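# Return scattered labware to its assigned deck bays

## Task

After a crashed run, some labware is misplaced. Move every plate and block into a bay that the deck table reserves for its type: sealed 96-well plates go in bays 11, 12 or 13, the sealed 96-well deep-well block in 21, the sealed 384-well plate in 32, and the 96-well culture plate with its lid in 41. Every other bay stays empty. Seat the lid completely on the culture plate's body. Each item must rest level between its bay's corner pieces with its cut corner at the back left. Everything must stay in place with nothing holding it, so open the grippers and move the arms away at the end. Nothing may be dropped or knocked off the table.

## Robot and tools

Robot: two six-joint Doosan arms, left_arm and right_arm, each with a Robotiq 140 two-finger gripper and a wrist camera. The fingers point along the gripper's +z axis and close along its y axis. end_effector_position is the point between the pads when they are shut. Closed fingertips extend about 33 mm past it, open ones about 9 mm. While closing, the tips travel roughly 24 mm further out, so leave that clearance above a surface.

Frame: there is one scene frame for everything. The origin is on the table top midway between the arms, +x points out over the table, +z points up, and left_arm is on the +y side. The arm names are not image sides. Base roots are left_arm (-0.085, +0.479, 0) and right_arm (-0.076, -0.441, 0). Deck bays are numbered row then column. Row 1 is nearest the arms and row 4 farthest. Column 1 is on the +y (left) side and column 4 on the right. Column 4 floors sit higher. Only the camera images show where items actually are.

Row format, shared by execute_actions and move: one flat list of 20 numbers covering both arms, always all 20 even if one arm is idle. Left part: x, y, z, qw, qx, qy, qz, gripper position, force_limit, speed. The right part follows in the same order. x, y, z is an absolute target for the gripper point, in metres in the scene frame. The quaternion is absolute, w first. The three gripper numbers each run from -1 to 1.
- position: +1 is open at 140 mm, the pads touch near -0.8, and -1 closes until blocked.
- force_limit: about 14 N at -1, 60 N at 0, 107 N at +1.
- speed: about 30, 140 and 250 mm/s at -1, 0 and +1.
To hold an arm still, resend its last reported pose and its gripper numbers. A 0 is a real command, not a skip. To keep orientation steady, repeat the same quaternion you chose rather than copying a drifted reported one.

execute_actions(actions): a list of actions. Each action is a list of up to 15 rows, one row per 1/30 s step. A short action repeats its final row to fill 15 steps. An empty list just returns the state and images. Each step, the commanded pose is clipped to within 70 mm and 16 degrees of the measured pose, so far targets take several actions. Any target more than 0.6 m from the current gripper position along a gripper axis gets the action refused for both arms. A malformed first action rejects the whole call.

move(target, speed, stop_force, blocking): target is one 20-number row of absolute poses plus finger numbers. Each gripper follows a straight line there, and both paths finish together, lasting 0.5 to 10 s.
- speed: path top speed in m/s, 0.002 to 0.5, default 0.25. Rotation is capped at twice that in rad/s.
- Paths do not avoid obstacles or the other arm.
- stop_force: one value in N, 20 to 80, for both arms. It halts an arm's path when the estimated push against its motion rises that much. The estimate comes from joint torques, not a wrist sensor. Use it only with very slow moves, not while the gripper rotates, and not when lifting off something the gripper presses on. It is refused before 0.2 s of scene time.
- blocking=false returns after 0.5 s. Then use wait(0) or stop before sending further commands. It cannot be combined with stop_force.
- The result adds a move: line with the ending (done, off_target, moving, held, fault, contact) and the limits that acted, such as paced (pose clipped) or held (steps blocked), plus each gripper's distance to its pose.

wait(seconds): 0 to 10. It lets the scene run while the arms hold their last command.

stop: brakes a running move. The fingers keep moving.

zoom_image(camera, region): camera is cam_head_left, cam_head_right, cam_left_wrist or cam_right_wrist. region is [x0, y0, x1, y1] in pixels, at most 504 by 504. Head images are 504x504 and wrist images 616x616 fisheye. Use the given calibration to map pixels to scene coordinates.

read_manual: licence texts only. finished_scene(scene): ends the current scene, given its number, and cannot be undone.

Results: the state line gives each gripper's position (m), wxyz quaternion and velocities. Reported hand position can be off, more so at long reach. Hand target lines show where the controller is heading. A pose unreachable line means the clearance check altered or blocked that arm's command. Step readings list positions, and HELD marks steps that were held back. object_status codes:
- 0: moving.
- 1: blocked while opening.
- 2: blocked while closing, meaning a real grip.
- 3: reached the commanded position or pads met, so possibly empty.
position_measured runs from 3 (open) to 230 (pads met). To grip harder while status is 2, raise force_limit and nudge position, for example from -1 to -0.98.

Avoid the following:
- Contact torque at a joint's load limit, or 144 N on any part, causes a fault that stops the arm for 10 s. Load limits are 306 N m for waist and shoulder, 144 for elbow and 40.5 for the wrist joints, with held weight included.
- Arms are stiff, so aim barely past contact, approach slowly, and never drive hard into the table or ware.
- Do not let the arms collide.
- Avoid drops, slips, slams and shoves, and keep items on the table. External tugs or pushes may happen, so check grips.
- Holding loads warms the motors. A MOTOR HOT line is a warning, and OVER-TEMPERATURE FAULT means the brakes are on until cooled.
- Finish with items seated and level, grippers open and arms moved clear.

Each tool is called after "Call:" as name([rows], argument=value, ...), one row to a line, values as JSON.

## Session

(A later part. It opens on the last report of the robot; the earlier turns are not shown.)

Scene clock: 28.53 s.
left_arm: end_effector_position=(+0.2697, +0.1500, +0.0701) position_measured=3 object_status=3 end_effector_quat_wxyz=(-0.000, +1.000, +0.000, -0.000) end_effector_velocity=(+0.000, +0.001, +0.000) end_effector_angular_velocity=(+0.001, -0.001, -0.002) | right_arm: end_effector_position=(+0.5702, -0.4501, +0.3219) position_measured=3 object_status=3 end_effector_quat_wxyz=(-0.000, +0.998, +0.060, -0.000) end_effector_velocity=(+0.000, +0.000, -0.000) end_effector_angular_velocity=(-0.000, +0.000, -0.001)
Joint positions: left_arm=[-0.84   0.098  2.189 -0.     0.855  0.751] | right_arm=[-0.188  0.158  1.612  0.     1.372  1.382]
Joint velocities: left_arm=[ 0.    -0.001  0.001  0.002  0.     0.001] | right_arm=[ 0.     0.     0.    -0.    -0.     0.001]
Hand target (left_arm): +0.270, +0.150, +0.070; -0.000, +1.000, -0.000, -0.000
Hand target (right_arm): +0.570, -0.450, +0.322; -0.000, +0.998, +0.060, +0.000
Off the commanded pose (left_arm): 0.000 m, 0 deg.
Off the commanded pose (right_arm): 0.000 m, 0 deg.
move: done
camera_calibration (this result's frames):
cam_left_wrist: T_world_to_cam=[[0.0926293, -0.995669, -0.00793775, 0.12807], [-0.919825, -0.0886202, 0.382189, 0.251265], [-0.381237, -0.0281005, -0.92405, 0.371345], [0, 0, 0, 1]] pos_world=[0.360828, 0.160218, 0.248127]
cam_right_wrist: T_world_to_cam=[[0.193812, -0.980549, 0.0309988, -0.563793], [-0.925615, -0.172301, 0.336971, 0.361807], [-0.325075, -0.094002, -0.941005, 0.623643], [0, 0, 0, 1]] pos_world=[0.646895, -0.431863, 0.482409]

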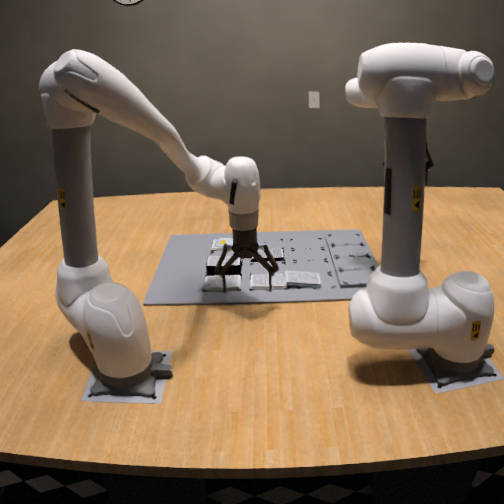

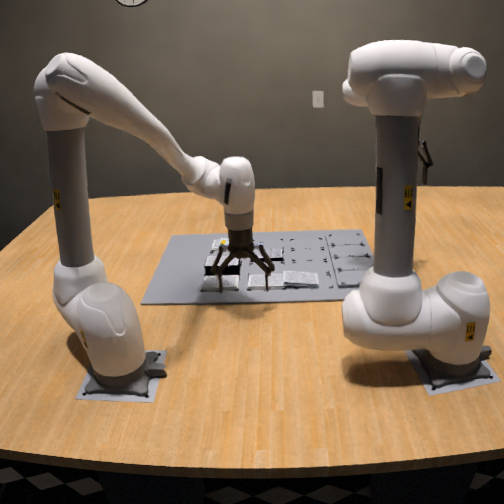

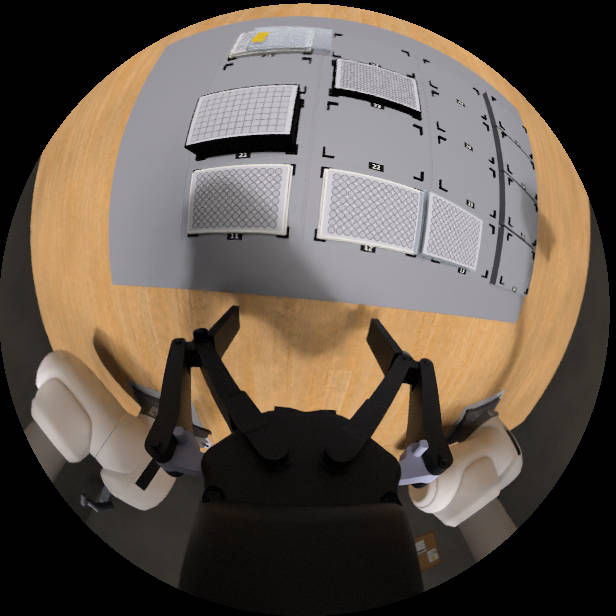

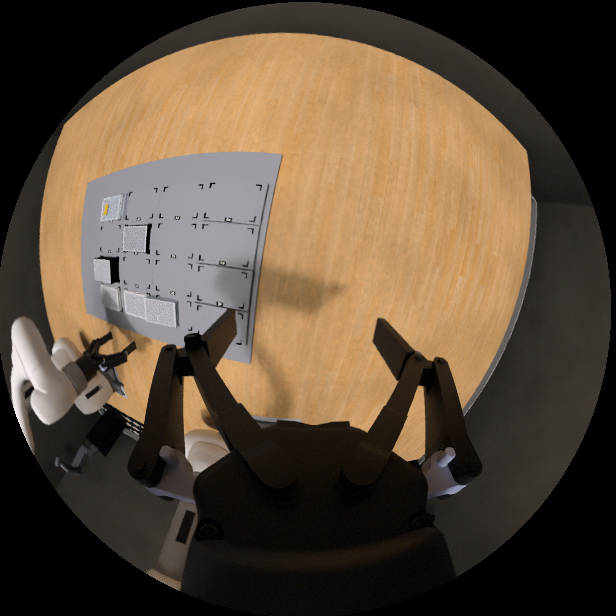

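Call:
move(target=[0.401,-0.045,0.08,0,0.7071,0.7071,0,1,-0.3,-0.8,0.5702,-0.4501,0.3219,0,0.998,0.06,0,1,0,0], speed=0.4)

Call:
zoom_image(camera="cam_left_wrist", region=[150, 130, 450, 410])

Call:
zoom_image(camera="cam_head_left", region=[240, 240, 360, 300])

Scene clock: 31.67 s.
left_arm: end_effector_position=(+0.4007, -0.0451, +0.0797) position_measured=3 object_status=3 end_effector_quat_wxyz=(-0.000, +0.707, +0.707, -0.000) end_effector_velocity=(+0.000, -0.000, +0.000) end_effector_angular_velocity=(-0.000, -0.000, +0.001) | right_arm: end_effector_position=(+0.5702, -0.4501, +0.3219) position_measured=3 object_status=3 end_effector_quat_wxyz=(-0.000, +0.998, +0.060, -0.000) end_effector_velocity=(+0.000, -0.000, -0.000) end_effector_angular_velocity=(-0.000, -0.000, +0.000)
Joint positions: left_arm=[-0.893  0.411  1.745 -0.     0.986 -0.872] | right_arm=[-0.188  0.158  1.612  0.     1.372  1.382]
Joint velocities: left_arm=[ 0.     0.001 -0.001 -0.     0.    -0.   ] | right_arm=[-0.  0. -0. -0. -0. -0.]
Hand target (left_arm): +0.401, -0.045, +0.080; -0.000, +0.707, +0.707, -0.000
Hand target (right_arm): +0.570, -0.450, +0.322; -0.000, +0.998, +0.060, +0.000
Off the commanded pose (left_arm): 0.000 m, 0 deg.
Off the commanded pose (right_arm): 0.000 m, 0 deg.
move: done
camera_calibration (this result's frames):
cam_left_wrist: T_world_to_cam=[[0.995684, 0.0924698, -0.00786542, -0.391036], [0.0884504, -0.91991, 0.382024, -0.09072], [0.0280902, -0.381071, -0.924119, 0.244742], [0, 0, 0, 1]] pos_world=[0.390497, 0.0459689, 0.257753]
cam_right_wrist: T_world_to_cam=[[0.193812, -0.980549, 0.0309988, -0.563792], [-0.925615, -0.172301, 0.336971, 0.361807], [-0.325075, -0.0940019, -0.941005, 0.623643], [0, 0, 0, 1]] pos_world=[0.646895, -0.431863, 0.482409]

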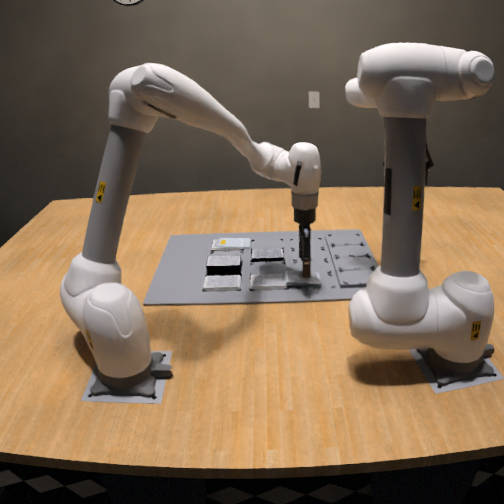

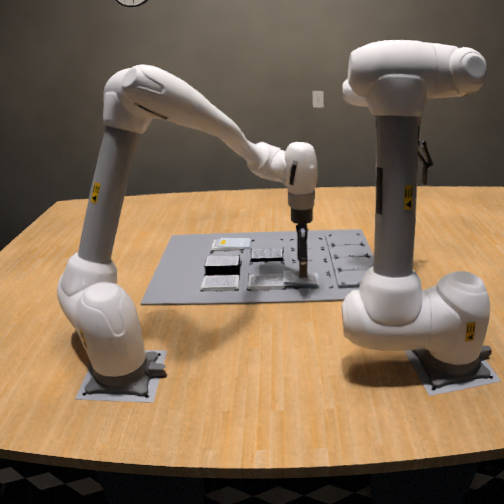

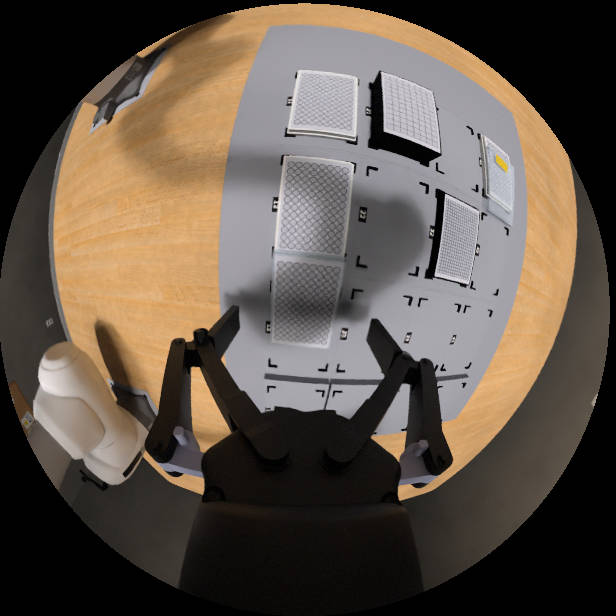

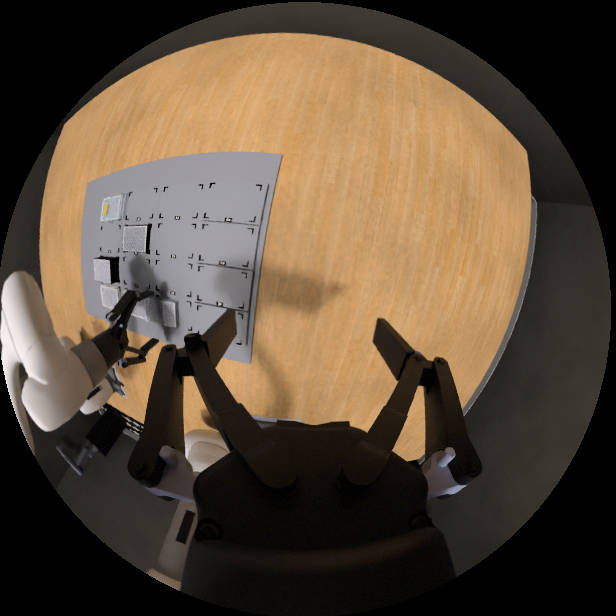

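Region (150, 130, 450, 410) of cam_left_wrist's 616x616 image, scaled by 1.680, with more detail than that image has; it fills the top 470 rows of this view, and the rest is white.

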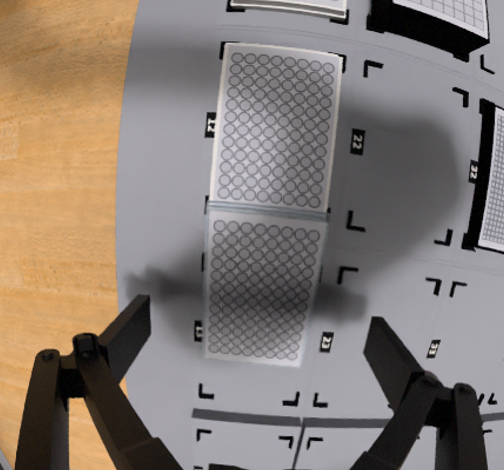

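Region (240, 240, 360, 300) of cam_head_left's 504x504 image, scaled by 4.200, with more detail than that image has.

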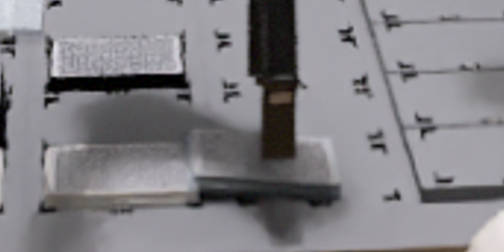

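Call:
move(target=[0.399,-0.055,0.041,-0.040,0.706,0.706,0.040,0.45,-0.3,0,0.5702,-0.4501,0.3219,0,0.998,0.06,0,1,0,0], speed=0.06)

Call:
zoom_image(camera="cam_head_left", region=[240, 240, 360, 300])

Scene clock: 33.23 s.
left_arm: end_effector_position=(+0.3989, -0.0550, +0.0409) position_measured=72 object_status=3 end_effector_quat_wxyz=(-0.040, +0.706, +0.706, +0.040) end_effector_velocity=(+0.000, -0.000, +0.001) end_effector_angular_velocity=(-0.001, +0.000, -0.000) | right_arm: end_effector_position=(+0.5702, -0.4501, +0.3219) position_measured=3 object_status=3 end_effector_quat_wxyz=(-0.000, +0.998, +0.060, -0.000) end_effector_velocity=(+0.000, -0.000, -0.000) end_effector_angular_velocity=(-0.000, +0.000, +0.001)
Joint positions: left_arm=[-0.935  0.495  1.701  0.08   1.037 -0.959] | right_arm=[-0.188  0.158  1.612  0.     1.372  1.382]
Joint velocities: left_arm=[ 0.    -0.    -0.001 -0.001  0.001  0.001] | right_arm=[ 0.     0.     0.    -0.    -0.    -0.001]
Hand target (left_arm): +0.399, -0.055, +0.041; -0.040, +0.706, +0.706, +0.040
Hand target (right_arm): +0.570, -0.450, +0.322; -0.000, +0.998, +0.060, +0.000
Off the commanded pose (left_arm): 0.000 m, 0 deg.
Off the commanded pose (right_arm): 0.000 m, 0 deg.
move: done
camera_calibration (this result's frames):
cam_left_wrist: T_world_to_cam=[[0.995677, 0.0928445, 0.00280151, -0.389042], [0.08848, -0.957188, 0.275613, -0.0825185], [0.0282707, -0.274174, -0.961265, 0.212504], [0, 0, 0, 1]] pos_world=[0.388654, 0.0153975, 0.228105]
cam_right_wrist: T_world_to_cam=[[0.193813, -0.980549, 0.0309988, -0.563793], [-0.925615, -0.172302, 0.336971, 0.361807], [-0.325075, -0.0940021, -0.941005, 0.623643], [0, 0, 0, 1]] pos_world=[0.646895, -0.431863, 0.482409]

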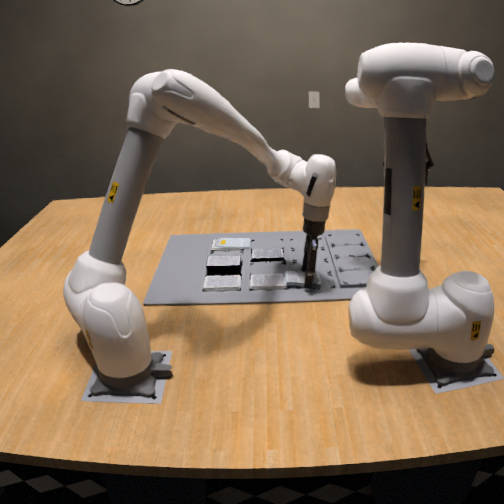

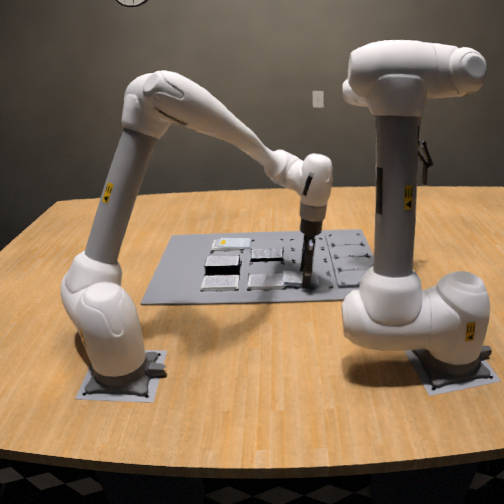

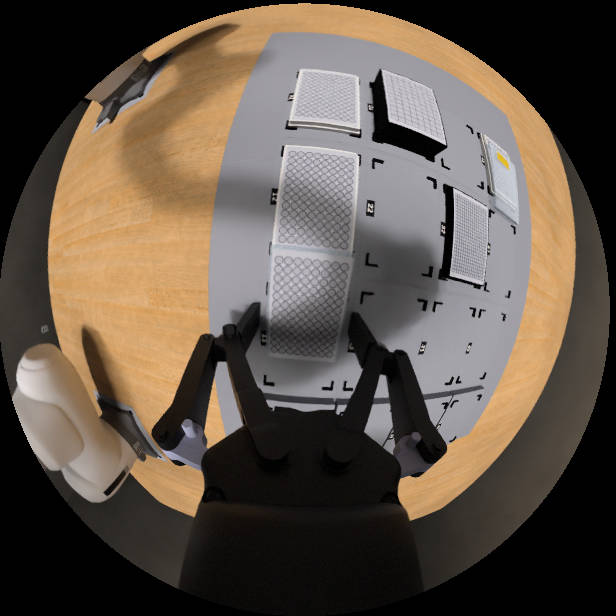

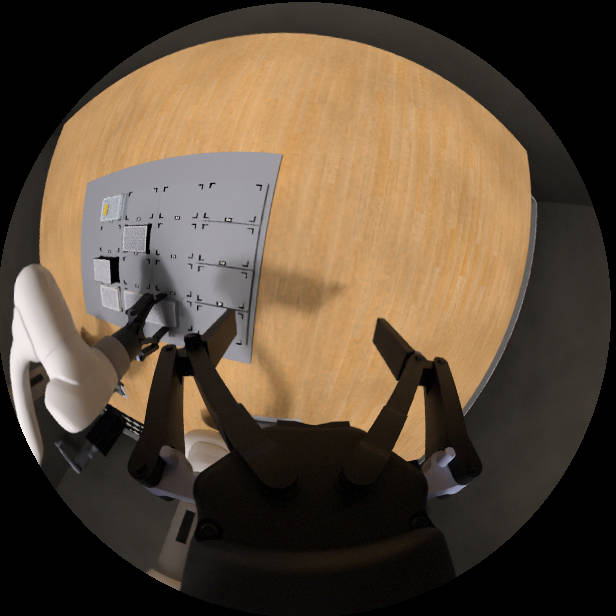

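Region (240, 240, 360, 300) of cam_head_left's 504x504 image, scaled by 4.200, with more detail than that image has.

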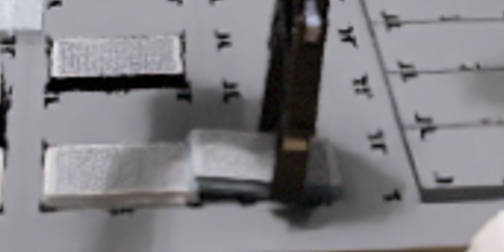

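Call:
move(target=[0.399,-0.045,0.042,-0.040,0.706,0.706,0.040,0.45,-0.3,0,0.5702,-0.4501,0.3219,0,0.998,0.06,0,1,0,0], speed=0.04)

Call:
move(target=[0.399,-0.045,0.042,-0.040,0.706,0.706,0.040,-1,-0.3,-0.8,0.5702,-0.4501,0.3219,0,0.998,0.06,0,1,0,0])

Call:
move(target=[0.399,-0.045,0.052,-0.040,0.706,0.706,0.040,-1,-0.3,-0.8,0.5702,-0.4501,0.3219,0,0.998,0.06,0,1,0,0], speed=0.04)

Call:
move(target=[0.399,-0.092,0.046,0,0.7071,0.7071,0,-1,-0.3,-0.8,0.5702,-0.4501,0.3219,0,0.998,0.06,0,1,0,0], speed=0.06)

Call:
zoom_image(camera="cam_left_wrist", region=[200, 200, 420, 420])

Call:
zoom_image(camera="cam_head_left", region=[260, 250, 360, 300])

Scene clock: 34.43 s.
left_arm: end_effector_position=(+0.3990, -0.0450, +0.0420) position_measured=72 object_status=3 end_effector_quat_wxyz=(-0.040, +0.706, +0.706, +0.040) end_effector_velocity=(+0.001, +0.000, -0.000) end_effector_angular_velocity=(+0.001, -0.001, -0.001) | right_arm: end_effector_position=(+0.5702, -0.4501, +0.3219) position_measured=3 object_status=3 end_effector_quat_wxyz=(-0.000, +0.998, +0.060, -0.000) end_effector_velocity=(+0.000, -0.000, +0.000) end_effector_angular_velocity=(-0.000, -0.001, -0.001)
Joint positions: left_arm=[-0.927  0.484  1.716  0.081  1.032 -0.951] | right_arm=[-0.188  0.158  1.612  0.     1.372  1.382]
Joint velocities: left_arm=[ 0.     0.001 -0.001  0.001  0.     0.001] | right_arm=[-0.    -0.     0.    -0.    -0.001  0.001]
Hand target (left_arm): +0.399, -0.045, +0.042; -0.040, +0.706, +0.706, +0.040
Hand target (right_arm): +0.570, -0.450, +0.322; +0.000, +0.998, +0.060, +0.000
Off the commanded pose (left_arm): 0.000 m, 0 deg.
Off the commanded pose (right_arm): 0.000 m, 0 deg.
move: done
camera_calibration (this result's frames):
cam_left_wrist: T_world_to_cam=[[0.995674, 0.0928771, 0.0027255, -0.390079], [0.0885303, -0.957165, 0.275677, -0.073309], [0.0282128, -0.274243, -0.961246, 0.216334], [0, 0, 0, 1]] pos_world=[0.388779, 0.0253888, 0.229223]
cam_right_wrist: T_world_to_cam=[[0.193812, -0.980549, 0.0309987, -0.563793], [-0.925615, -0.172301, 0.336971, 0.361807], [-0.325075, -0.0940019, -0.941005, 0.623643], [0, 0, 0, 1]] pos_world=[0.646895, -0.431863, 0.482409]

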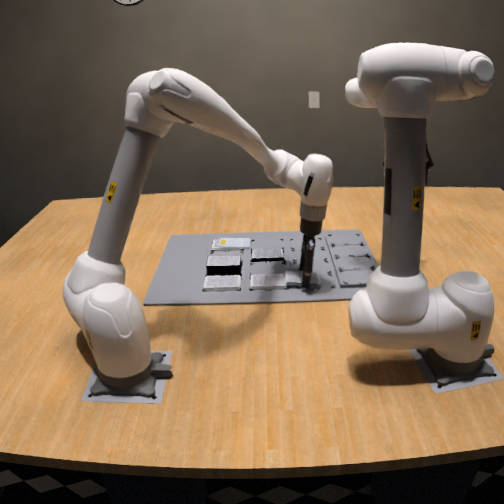

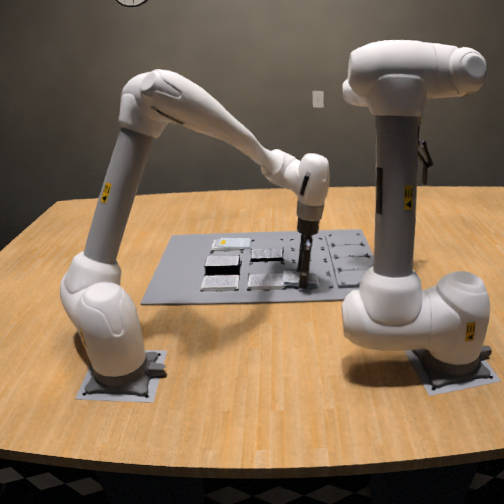

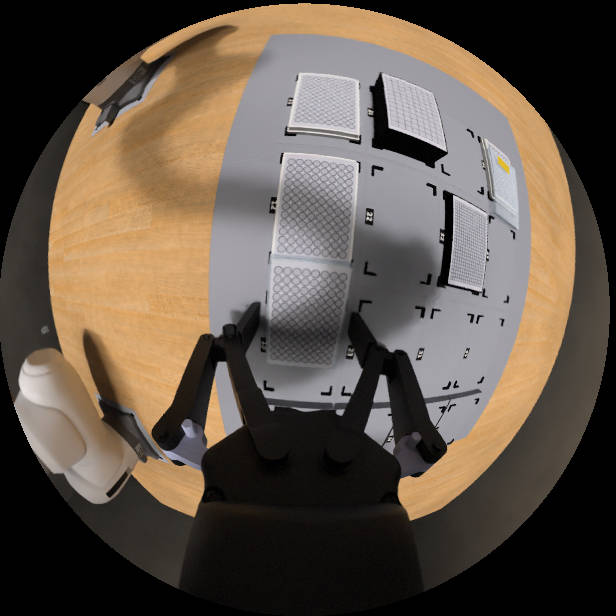

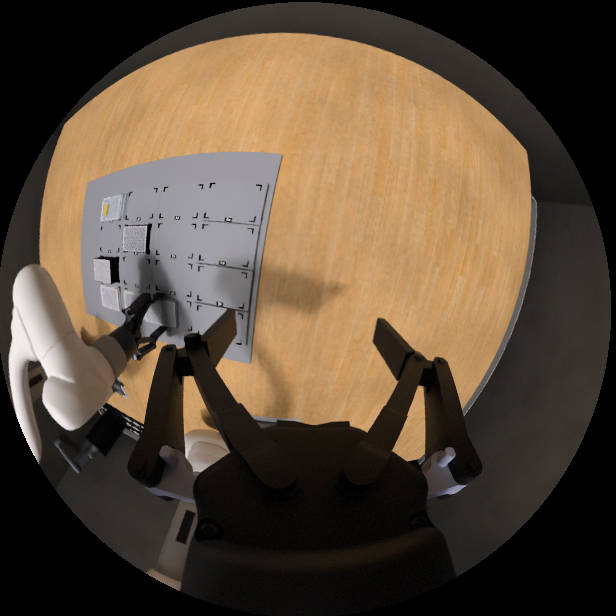

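Scene clock: 35.13 s.
left_arm: end_effector_position=(+0.3990, -0.0450, +0.0421) position_measured=104 object_status=2 end_effector_quat_wxyz=(-0.040, +0.706, +0.706, +0.040) end_effector_velocity=(-0.001, +0.000, -0.000) end_effector_angular_velocity=(+0.001, +0.001, +0.000) | right_arm: end_effector_position=(+0.5702, -0.4501, +0.3219) position_measured=3 object_status=3 end_effector_quat_wxyz=(-0.000, +0.998, +0.060, +0.000) end_effector_velocity=(+0.000, -0.000, +0.000) end_effector_angular_velocity=(+0.000, -0.001, +0.000)
Joint positions: left_arm=[-0.927  0.484  1.716  0.081  1.032 -0.951] | right_arm=[-0.188  0.158  1.612  0.     1.372  1.382]
Joint velocities: left_arm=[-0.    -0.     0.    -0.     0.001 -0.001] | right_arm=[-0.001 -0.    -0.     0.    -0.001 -0.001]
Hand target (left_arm): +0.399, -0.045, +0.042; -0.040, +0.706, +0.706, +0.040
Hand target (right_arm): +0.570, -0.450, +0.322; -0.000, +0.998, +0.060, +0.000
Off the commanded pose (left_arm): 0.000 m, 0 deg.
Off the commanded pose (right_arm): 0.000 m, 0 deg.
move: done
camera_calibration (this result's frames):
cam_left_wrist: T_world_to_cam=[[0.995674, 0.0928748, 0.00279253, -0.390085], [0.0885067, -0.957138, 0.275777, -0.0733293], [0.0282856, -0.274337, -0.961218, 0.21638], [0, 0, 0, 1]] pos_world=[0.388767, 0.0254037, 0.2293]
cam_right_wrist: T_world_to_cam=[[0.193812, -0.980549, 0.0309988, -0.563793], [-0.925615, -0.172302, 0.33697, 0.361807], [-0.325075, -0.094002, -0.941005, 0.623643], [0, 0, 0, 1]] pos_world=[0.646895, -0.431863, 0.482409]

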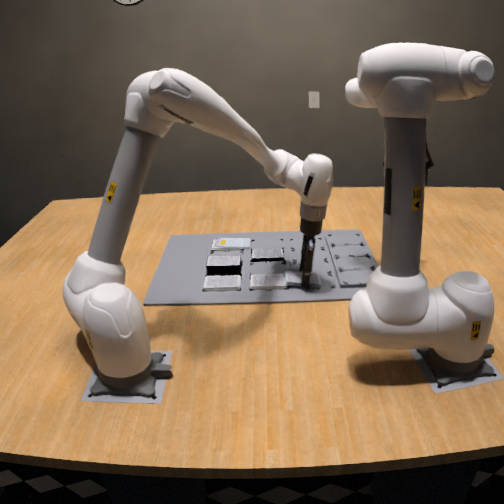

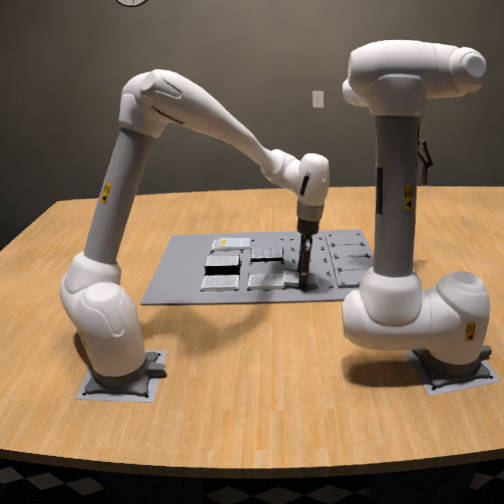

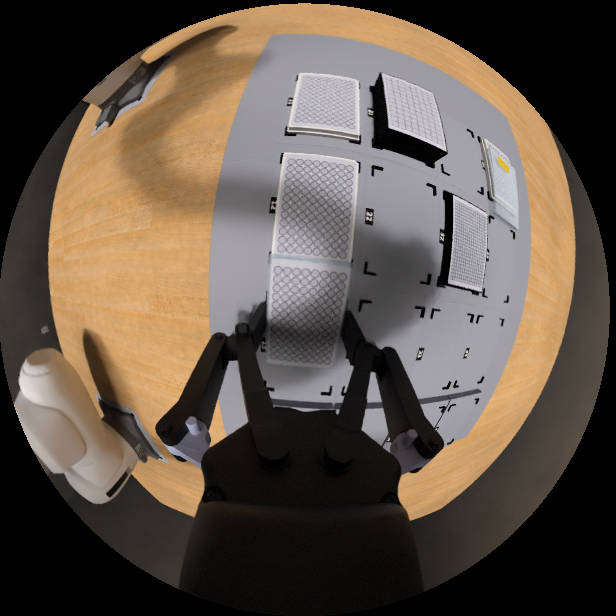

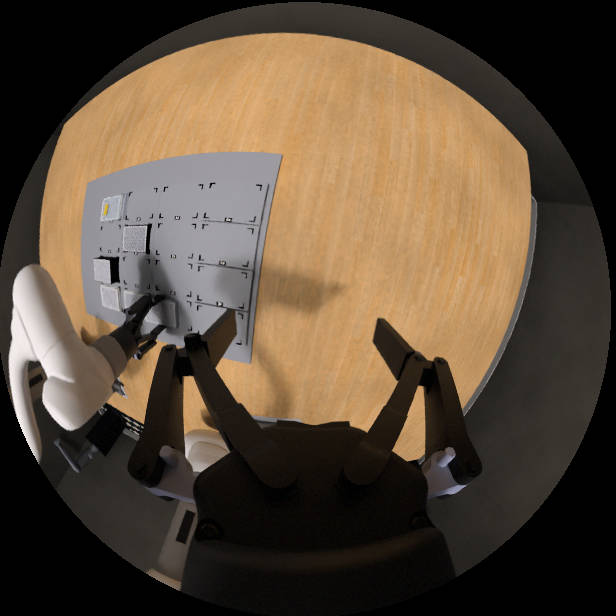

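Scene clock: 35.83 s.
left_arm: end_effector_position=(+0.3990, -0.0450, +0.0520) position_measured=104 object_status=2 end_effector_quat_wxyz=(-0.040, +0.706, +0.706, +0.040) end_effector_velocity=(-0.000, -0.000, -0.000) end_effector_angular_velocity=(-0.001, +0.001, +0.000) | right_arm: end_effector_position=(+0.5702, -0.4501, +0.3219) position_measured=3 object_status=3 end_effector_quat_wxyz=(-0.000, +0.998, +0.060, -0.000) end_effector_velocity=(-0.001, -0.000, -0.000) end_effector_angular_velocity=(-0.000, +0.003, +0.000)
Joint positions: left_arm=[-0.927  0.474  1.71   0.08   1.048 -0.95 ] | right_arm=[-0.188  0.158  1.612  0.     1.372  1.382]
Joint velocities: left_arm=[-0.     0.     0.001 -0.001 -0.001  0.001] | right_arm=[-0.     0.    -0.    -0.001  0.002 -0.   ]
Hand target (left_arm): +0.399, -0.045, +0.052; -0.040, +0.706, +0.706, +0.040
Hand target (right_arm): +0.570, -0.450, +0.322; -0.000, +0.998, +0.060, +0.000
Off the commanded pose (left_arm): 0.000 m, 0 deg.
Off the commanded pose (right_arm): 0.000 m, 0 deg.
move: done
camera_calibration (this result's frames):
cam_left_wrist: T_world_to_cam=[[0.995674, 0.0928784, 0.00271662, -0.390101], [0.0885341, -0.957165, 0.275677, -0.0760625], [0.0282047, -0.274244, -0.961247, 0.225945], [0, 0, 0, 1]] pos_world=[0.388775, 0.0253916, 0.239217]
cam_right_wrist: T_world_to_cam=[[0.193812, -0.980549, 0.0309987, -0.563793], [-0.925615, -0.172301, 0.336971, 0.361807], [-0.325075, -0.094002, -0.941005, 0.623643], [0, 0, 0, 1]] pos_world=[0.646895, -0.431863, 0.482409]

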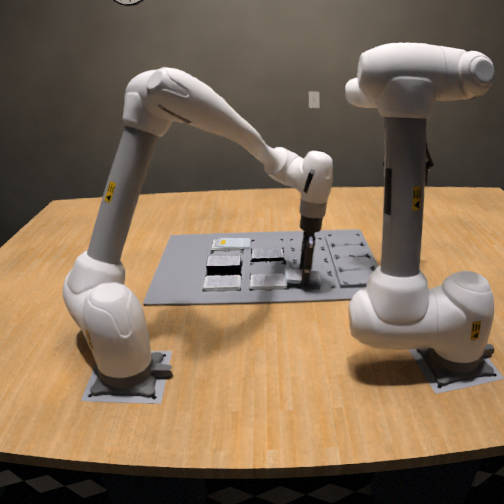

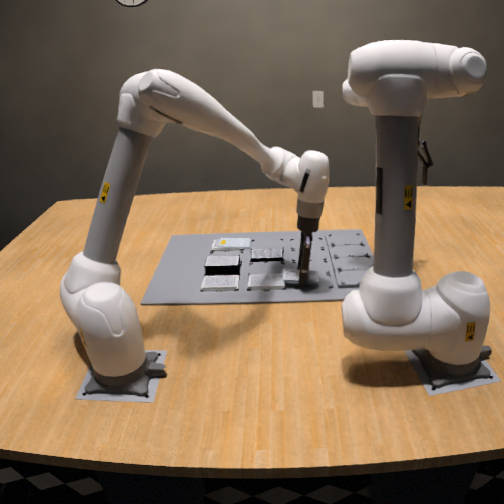

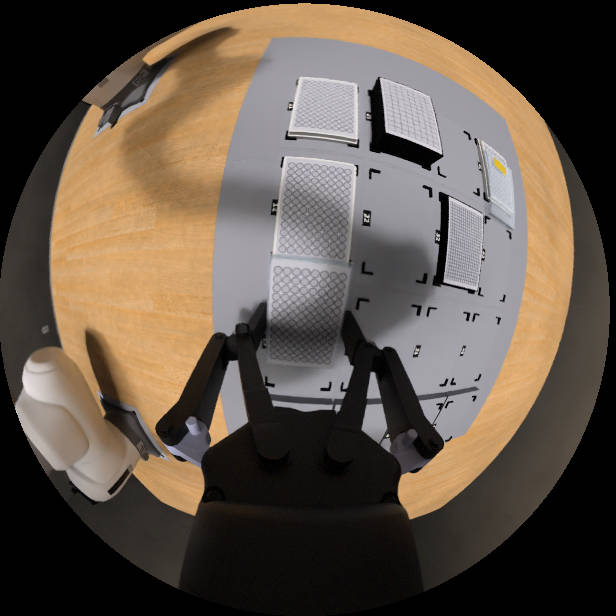

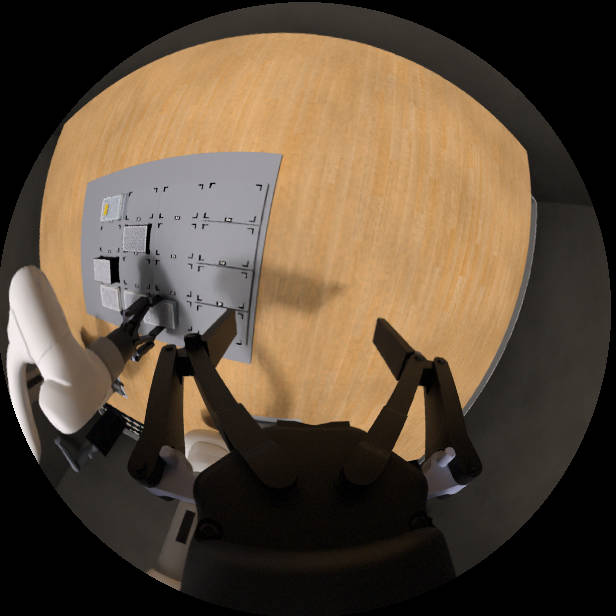

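Scene clock: 37.07 s.
left_arm: end_effector_position=(+0.3990, -0.0920, +0.0460) position_measured=104 object_status=2 end_effector_quat_wxyz=(-0.000, +0.707, +0.707, -0.000) end_effector_velocity=(+0.000, +0.000, -0.001) end_effector_angular_velocity=(+0.000, +0.001, +0.001) | right_arm: end_effector_position=(+0.5702, -0.4501, +0.3219) position_measured=3 object_status=3 end_effector_quat_wxyz=(-0.000, +0.998, +0.060, -0.000) end_effector_velocity=(-0.000, +0.000, +0.000) end_effector_angular_velocity=(+0.000, +0.001, +0.001)
Joint positions: left_arm=[-0.935  0.487  1.697 -0.     0.957 -0.914] | right_arm=[-0.188  0.158  1.612  0.     1.372  1.382]
Joint velocities: left_arm=[ 0.001  0.001 -0.    -0.001  0.     0.   ] | right_arm=[ 0.    -0.     0.    -0.     0.001 -0.001]
Hand target (left_arm): +0.399, -0.092, +0.046; -0.000, +0.707, +0.707, -0.000
Hand target (right_arm): +0.570, -0.450, +0.322; +0.000, +0.998, +0.060, +0.000
Off the commanded pose (left_arm): 0.000 m, 0 deg.
Off the commanded pose (right_arm): 0.000 m, 0 deg.
move: done
camera_calibration (this result's frames):
cam_left_wrist: T_world_to_cam=[[0.995672, 0.092603, -0.00789847, -0.385197], [0.0885874, -0.919915, 0.38198, -0.120866], [0.0281066, -0.381026, -0.924137, 0.195785], [0, 0, 0, 1]] pos_world=[0.388734, -0.000916855, 0.224058]
cam_right_wrist: T_world_to_cam=[[0.193812, -0.980549, 0.0309989, -0.563793], [-0.925615, -0.172301, 0.336971, 0.361807], [-0.325075, -0.0940021, -0.941005, 0.623643], [0, 0, 0, 1]] pos_world=[0.646895, -0.431863, 0.482409]

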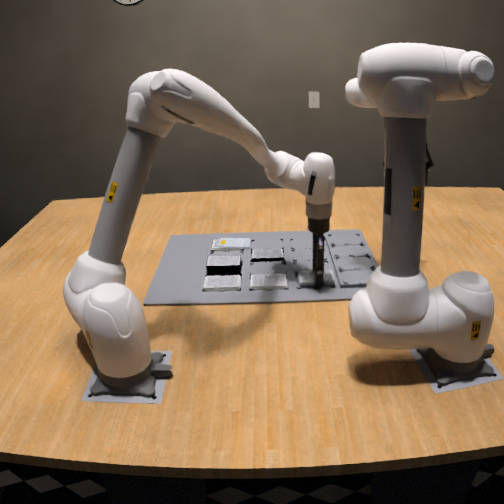

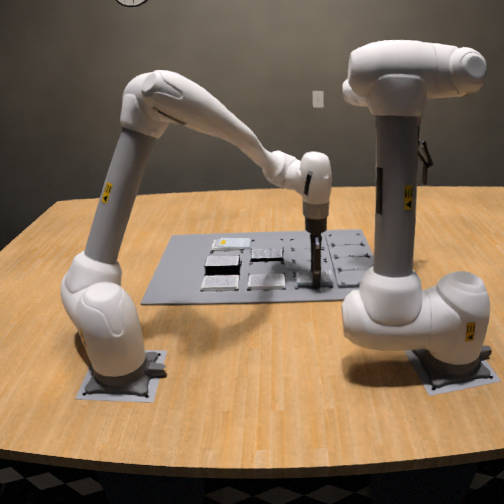

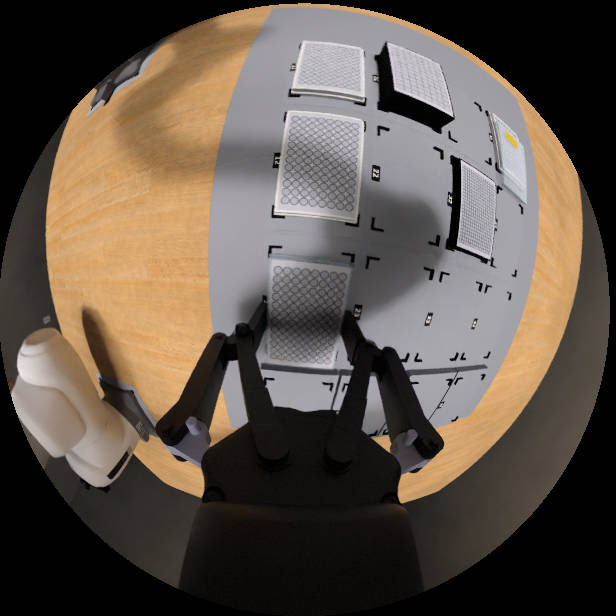

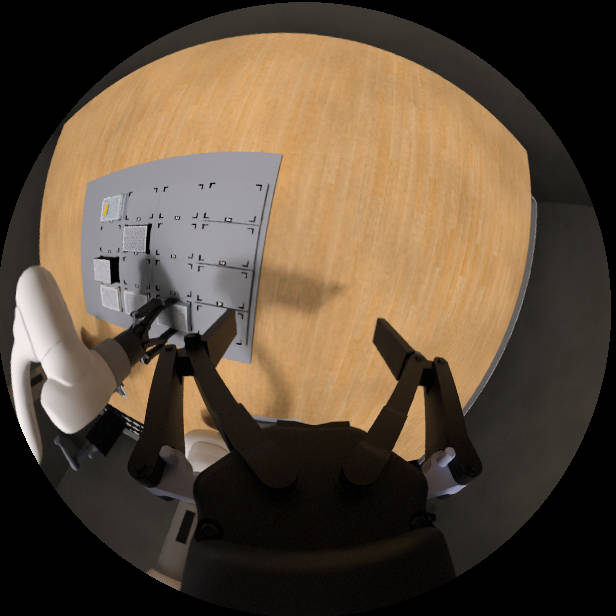

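Region (200, 200, 420, 420) of cam_left_wrist's 616x616 image, scaled by 2.291, with more detail than that image has.

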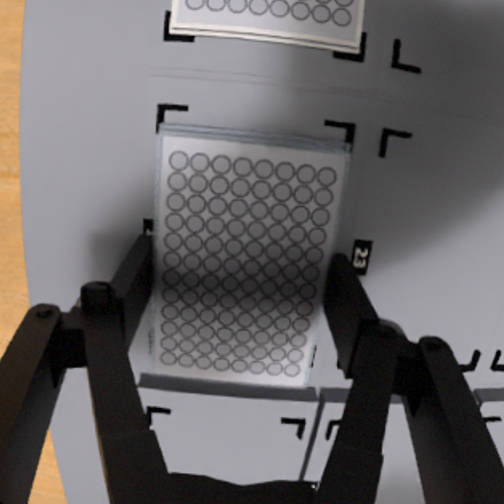

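Region (260, 250, 360, 300) of cam_head_left's 504x504 image, scaled by 5.040, with more detail than that image has.

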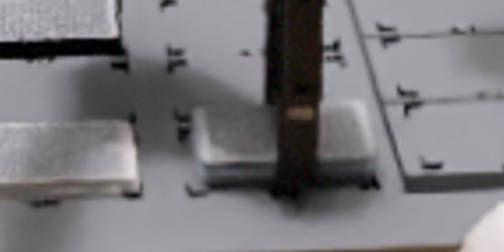

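Call:
move(target=[0.400,-0.0865,0.040,0,0.7071,0.7071,0,-1,-0.3,-0.8,0.5702,-0.4501,0.3219,0,0.998,0.06,0,1,0,0], speed=0.02)

Call:
zoom_image(camera="cam_left_wrist", region=[240, 230, 380, 390])

Call:
zoom_image(camera="cam_head_left", region=[260, 250, 360, 300])

Scene clock: 38.30 s.
left_arm: end_effector_position=(+0.4000, -0.0865, +0.0400) position_measured=104 object_status=2 end_effector_quat_wxyz=(-0.000, +0.707, +0.707, -0.000) end_effector_velocity=(+0.000, -0.000, -0.000) end_effector_angular_velocity=(+0.000, -0.000, -0.001) | right_arm: end_effector_position=(+0.5702, -0.4501, +0.3219) position_measured=3 object_status=3 end_effector_quat_wxyz=(-0.000, +0.998, +0.060, -0.000) end_effector_velocity=(-0.000, -0.000, -0.000) end_effector_angular_velocity=(-0.001, +0.001, +0.001)
Joint positions: left_arm=[-0.929  0.488  1.708 -0.     0.945 -0.909] | right_arm=[-0.188  0.158  1.612  0.     1.372  1.382]
Joint velocities: left_arm=[-0.     0.    -0.001  0.     0.     0.001] | right_arm=[ 0.     0.    -0.    -0.001  0.001 -0.001]
Hand target (left_arm): +0.400, -0.086, +0.040; +0.000, +0.707, +0.707, +0.000
Hand target (right_arm): +0.570, -0.450, +0.322; -0.000, +0.998, +0.060, +0.000
Off the commanded pose (left_arm): 0.000 m, 0 deg.
Off the commanded pose (right_arm): 0.000 m, 0 deg.
move: done
camera_calibration (this result's frames):
cam_left_wrist: T_world_to_cam=[[0.995668, 0.0926444, -0.00785975, -0.38677], [0.0886089, -0.919885, 0.382047, -0.11363], [0.0281644, -0.381088, -0.92411, 0.19227], [0, 0, 0, 1]] pos_world=[0.389748, 0.00457705, 0.218051]
cam_right_wrist: T_world_to_cam=[[0.193813, -0.980549, 0.0309988, -0.563793], [-0.925615, -0.172302, 0.33697, 0.361807], [-0.325075, -0.0940021, -0.941005, 0.623643], [0, 0, 0, 1]] pos_world=[0.646895, -0.431863, 0.482409]

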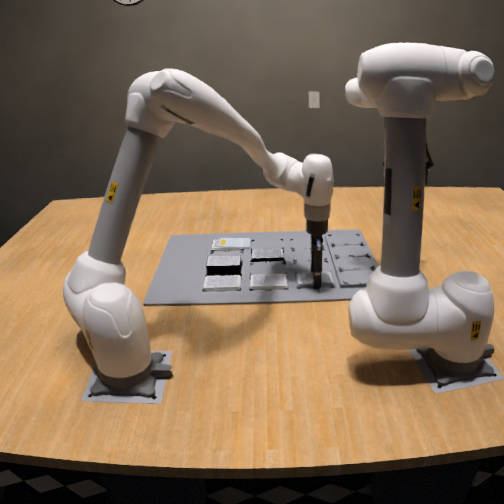

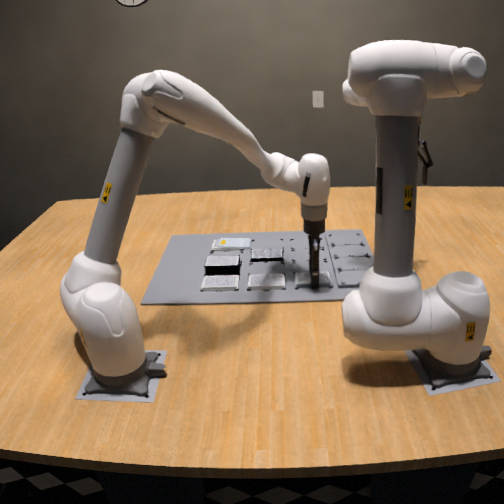

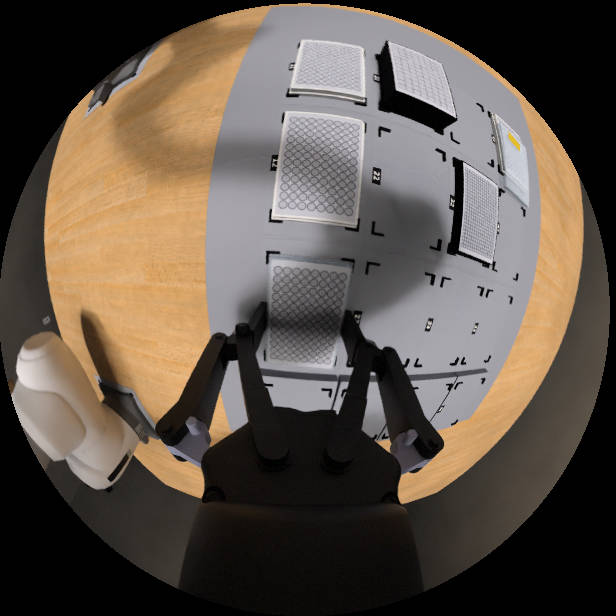

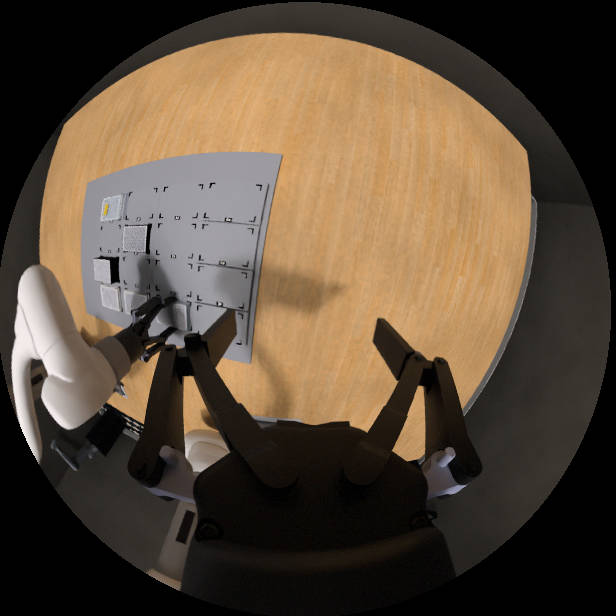

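Region (240, 230, 380, 390) of cam_left_wrist's 616x616 image, scaled by 3.150, with more detail than that image has; it fills the left 441 columns of this view, and the rest is white.

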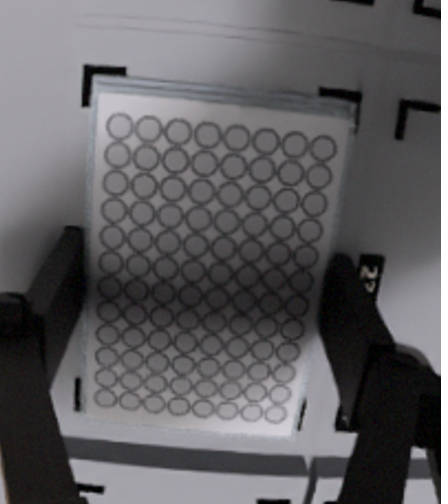

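Region (260, 250, 360, 300) of cam_head_left's 504x504 image, scaled by 5.040, with more detail than that image has.

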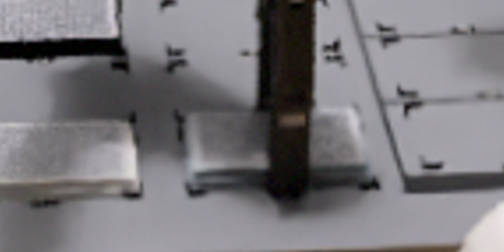

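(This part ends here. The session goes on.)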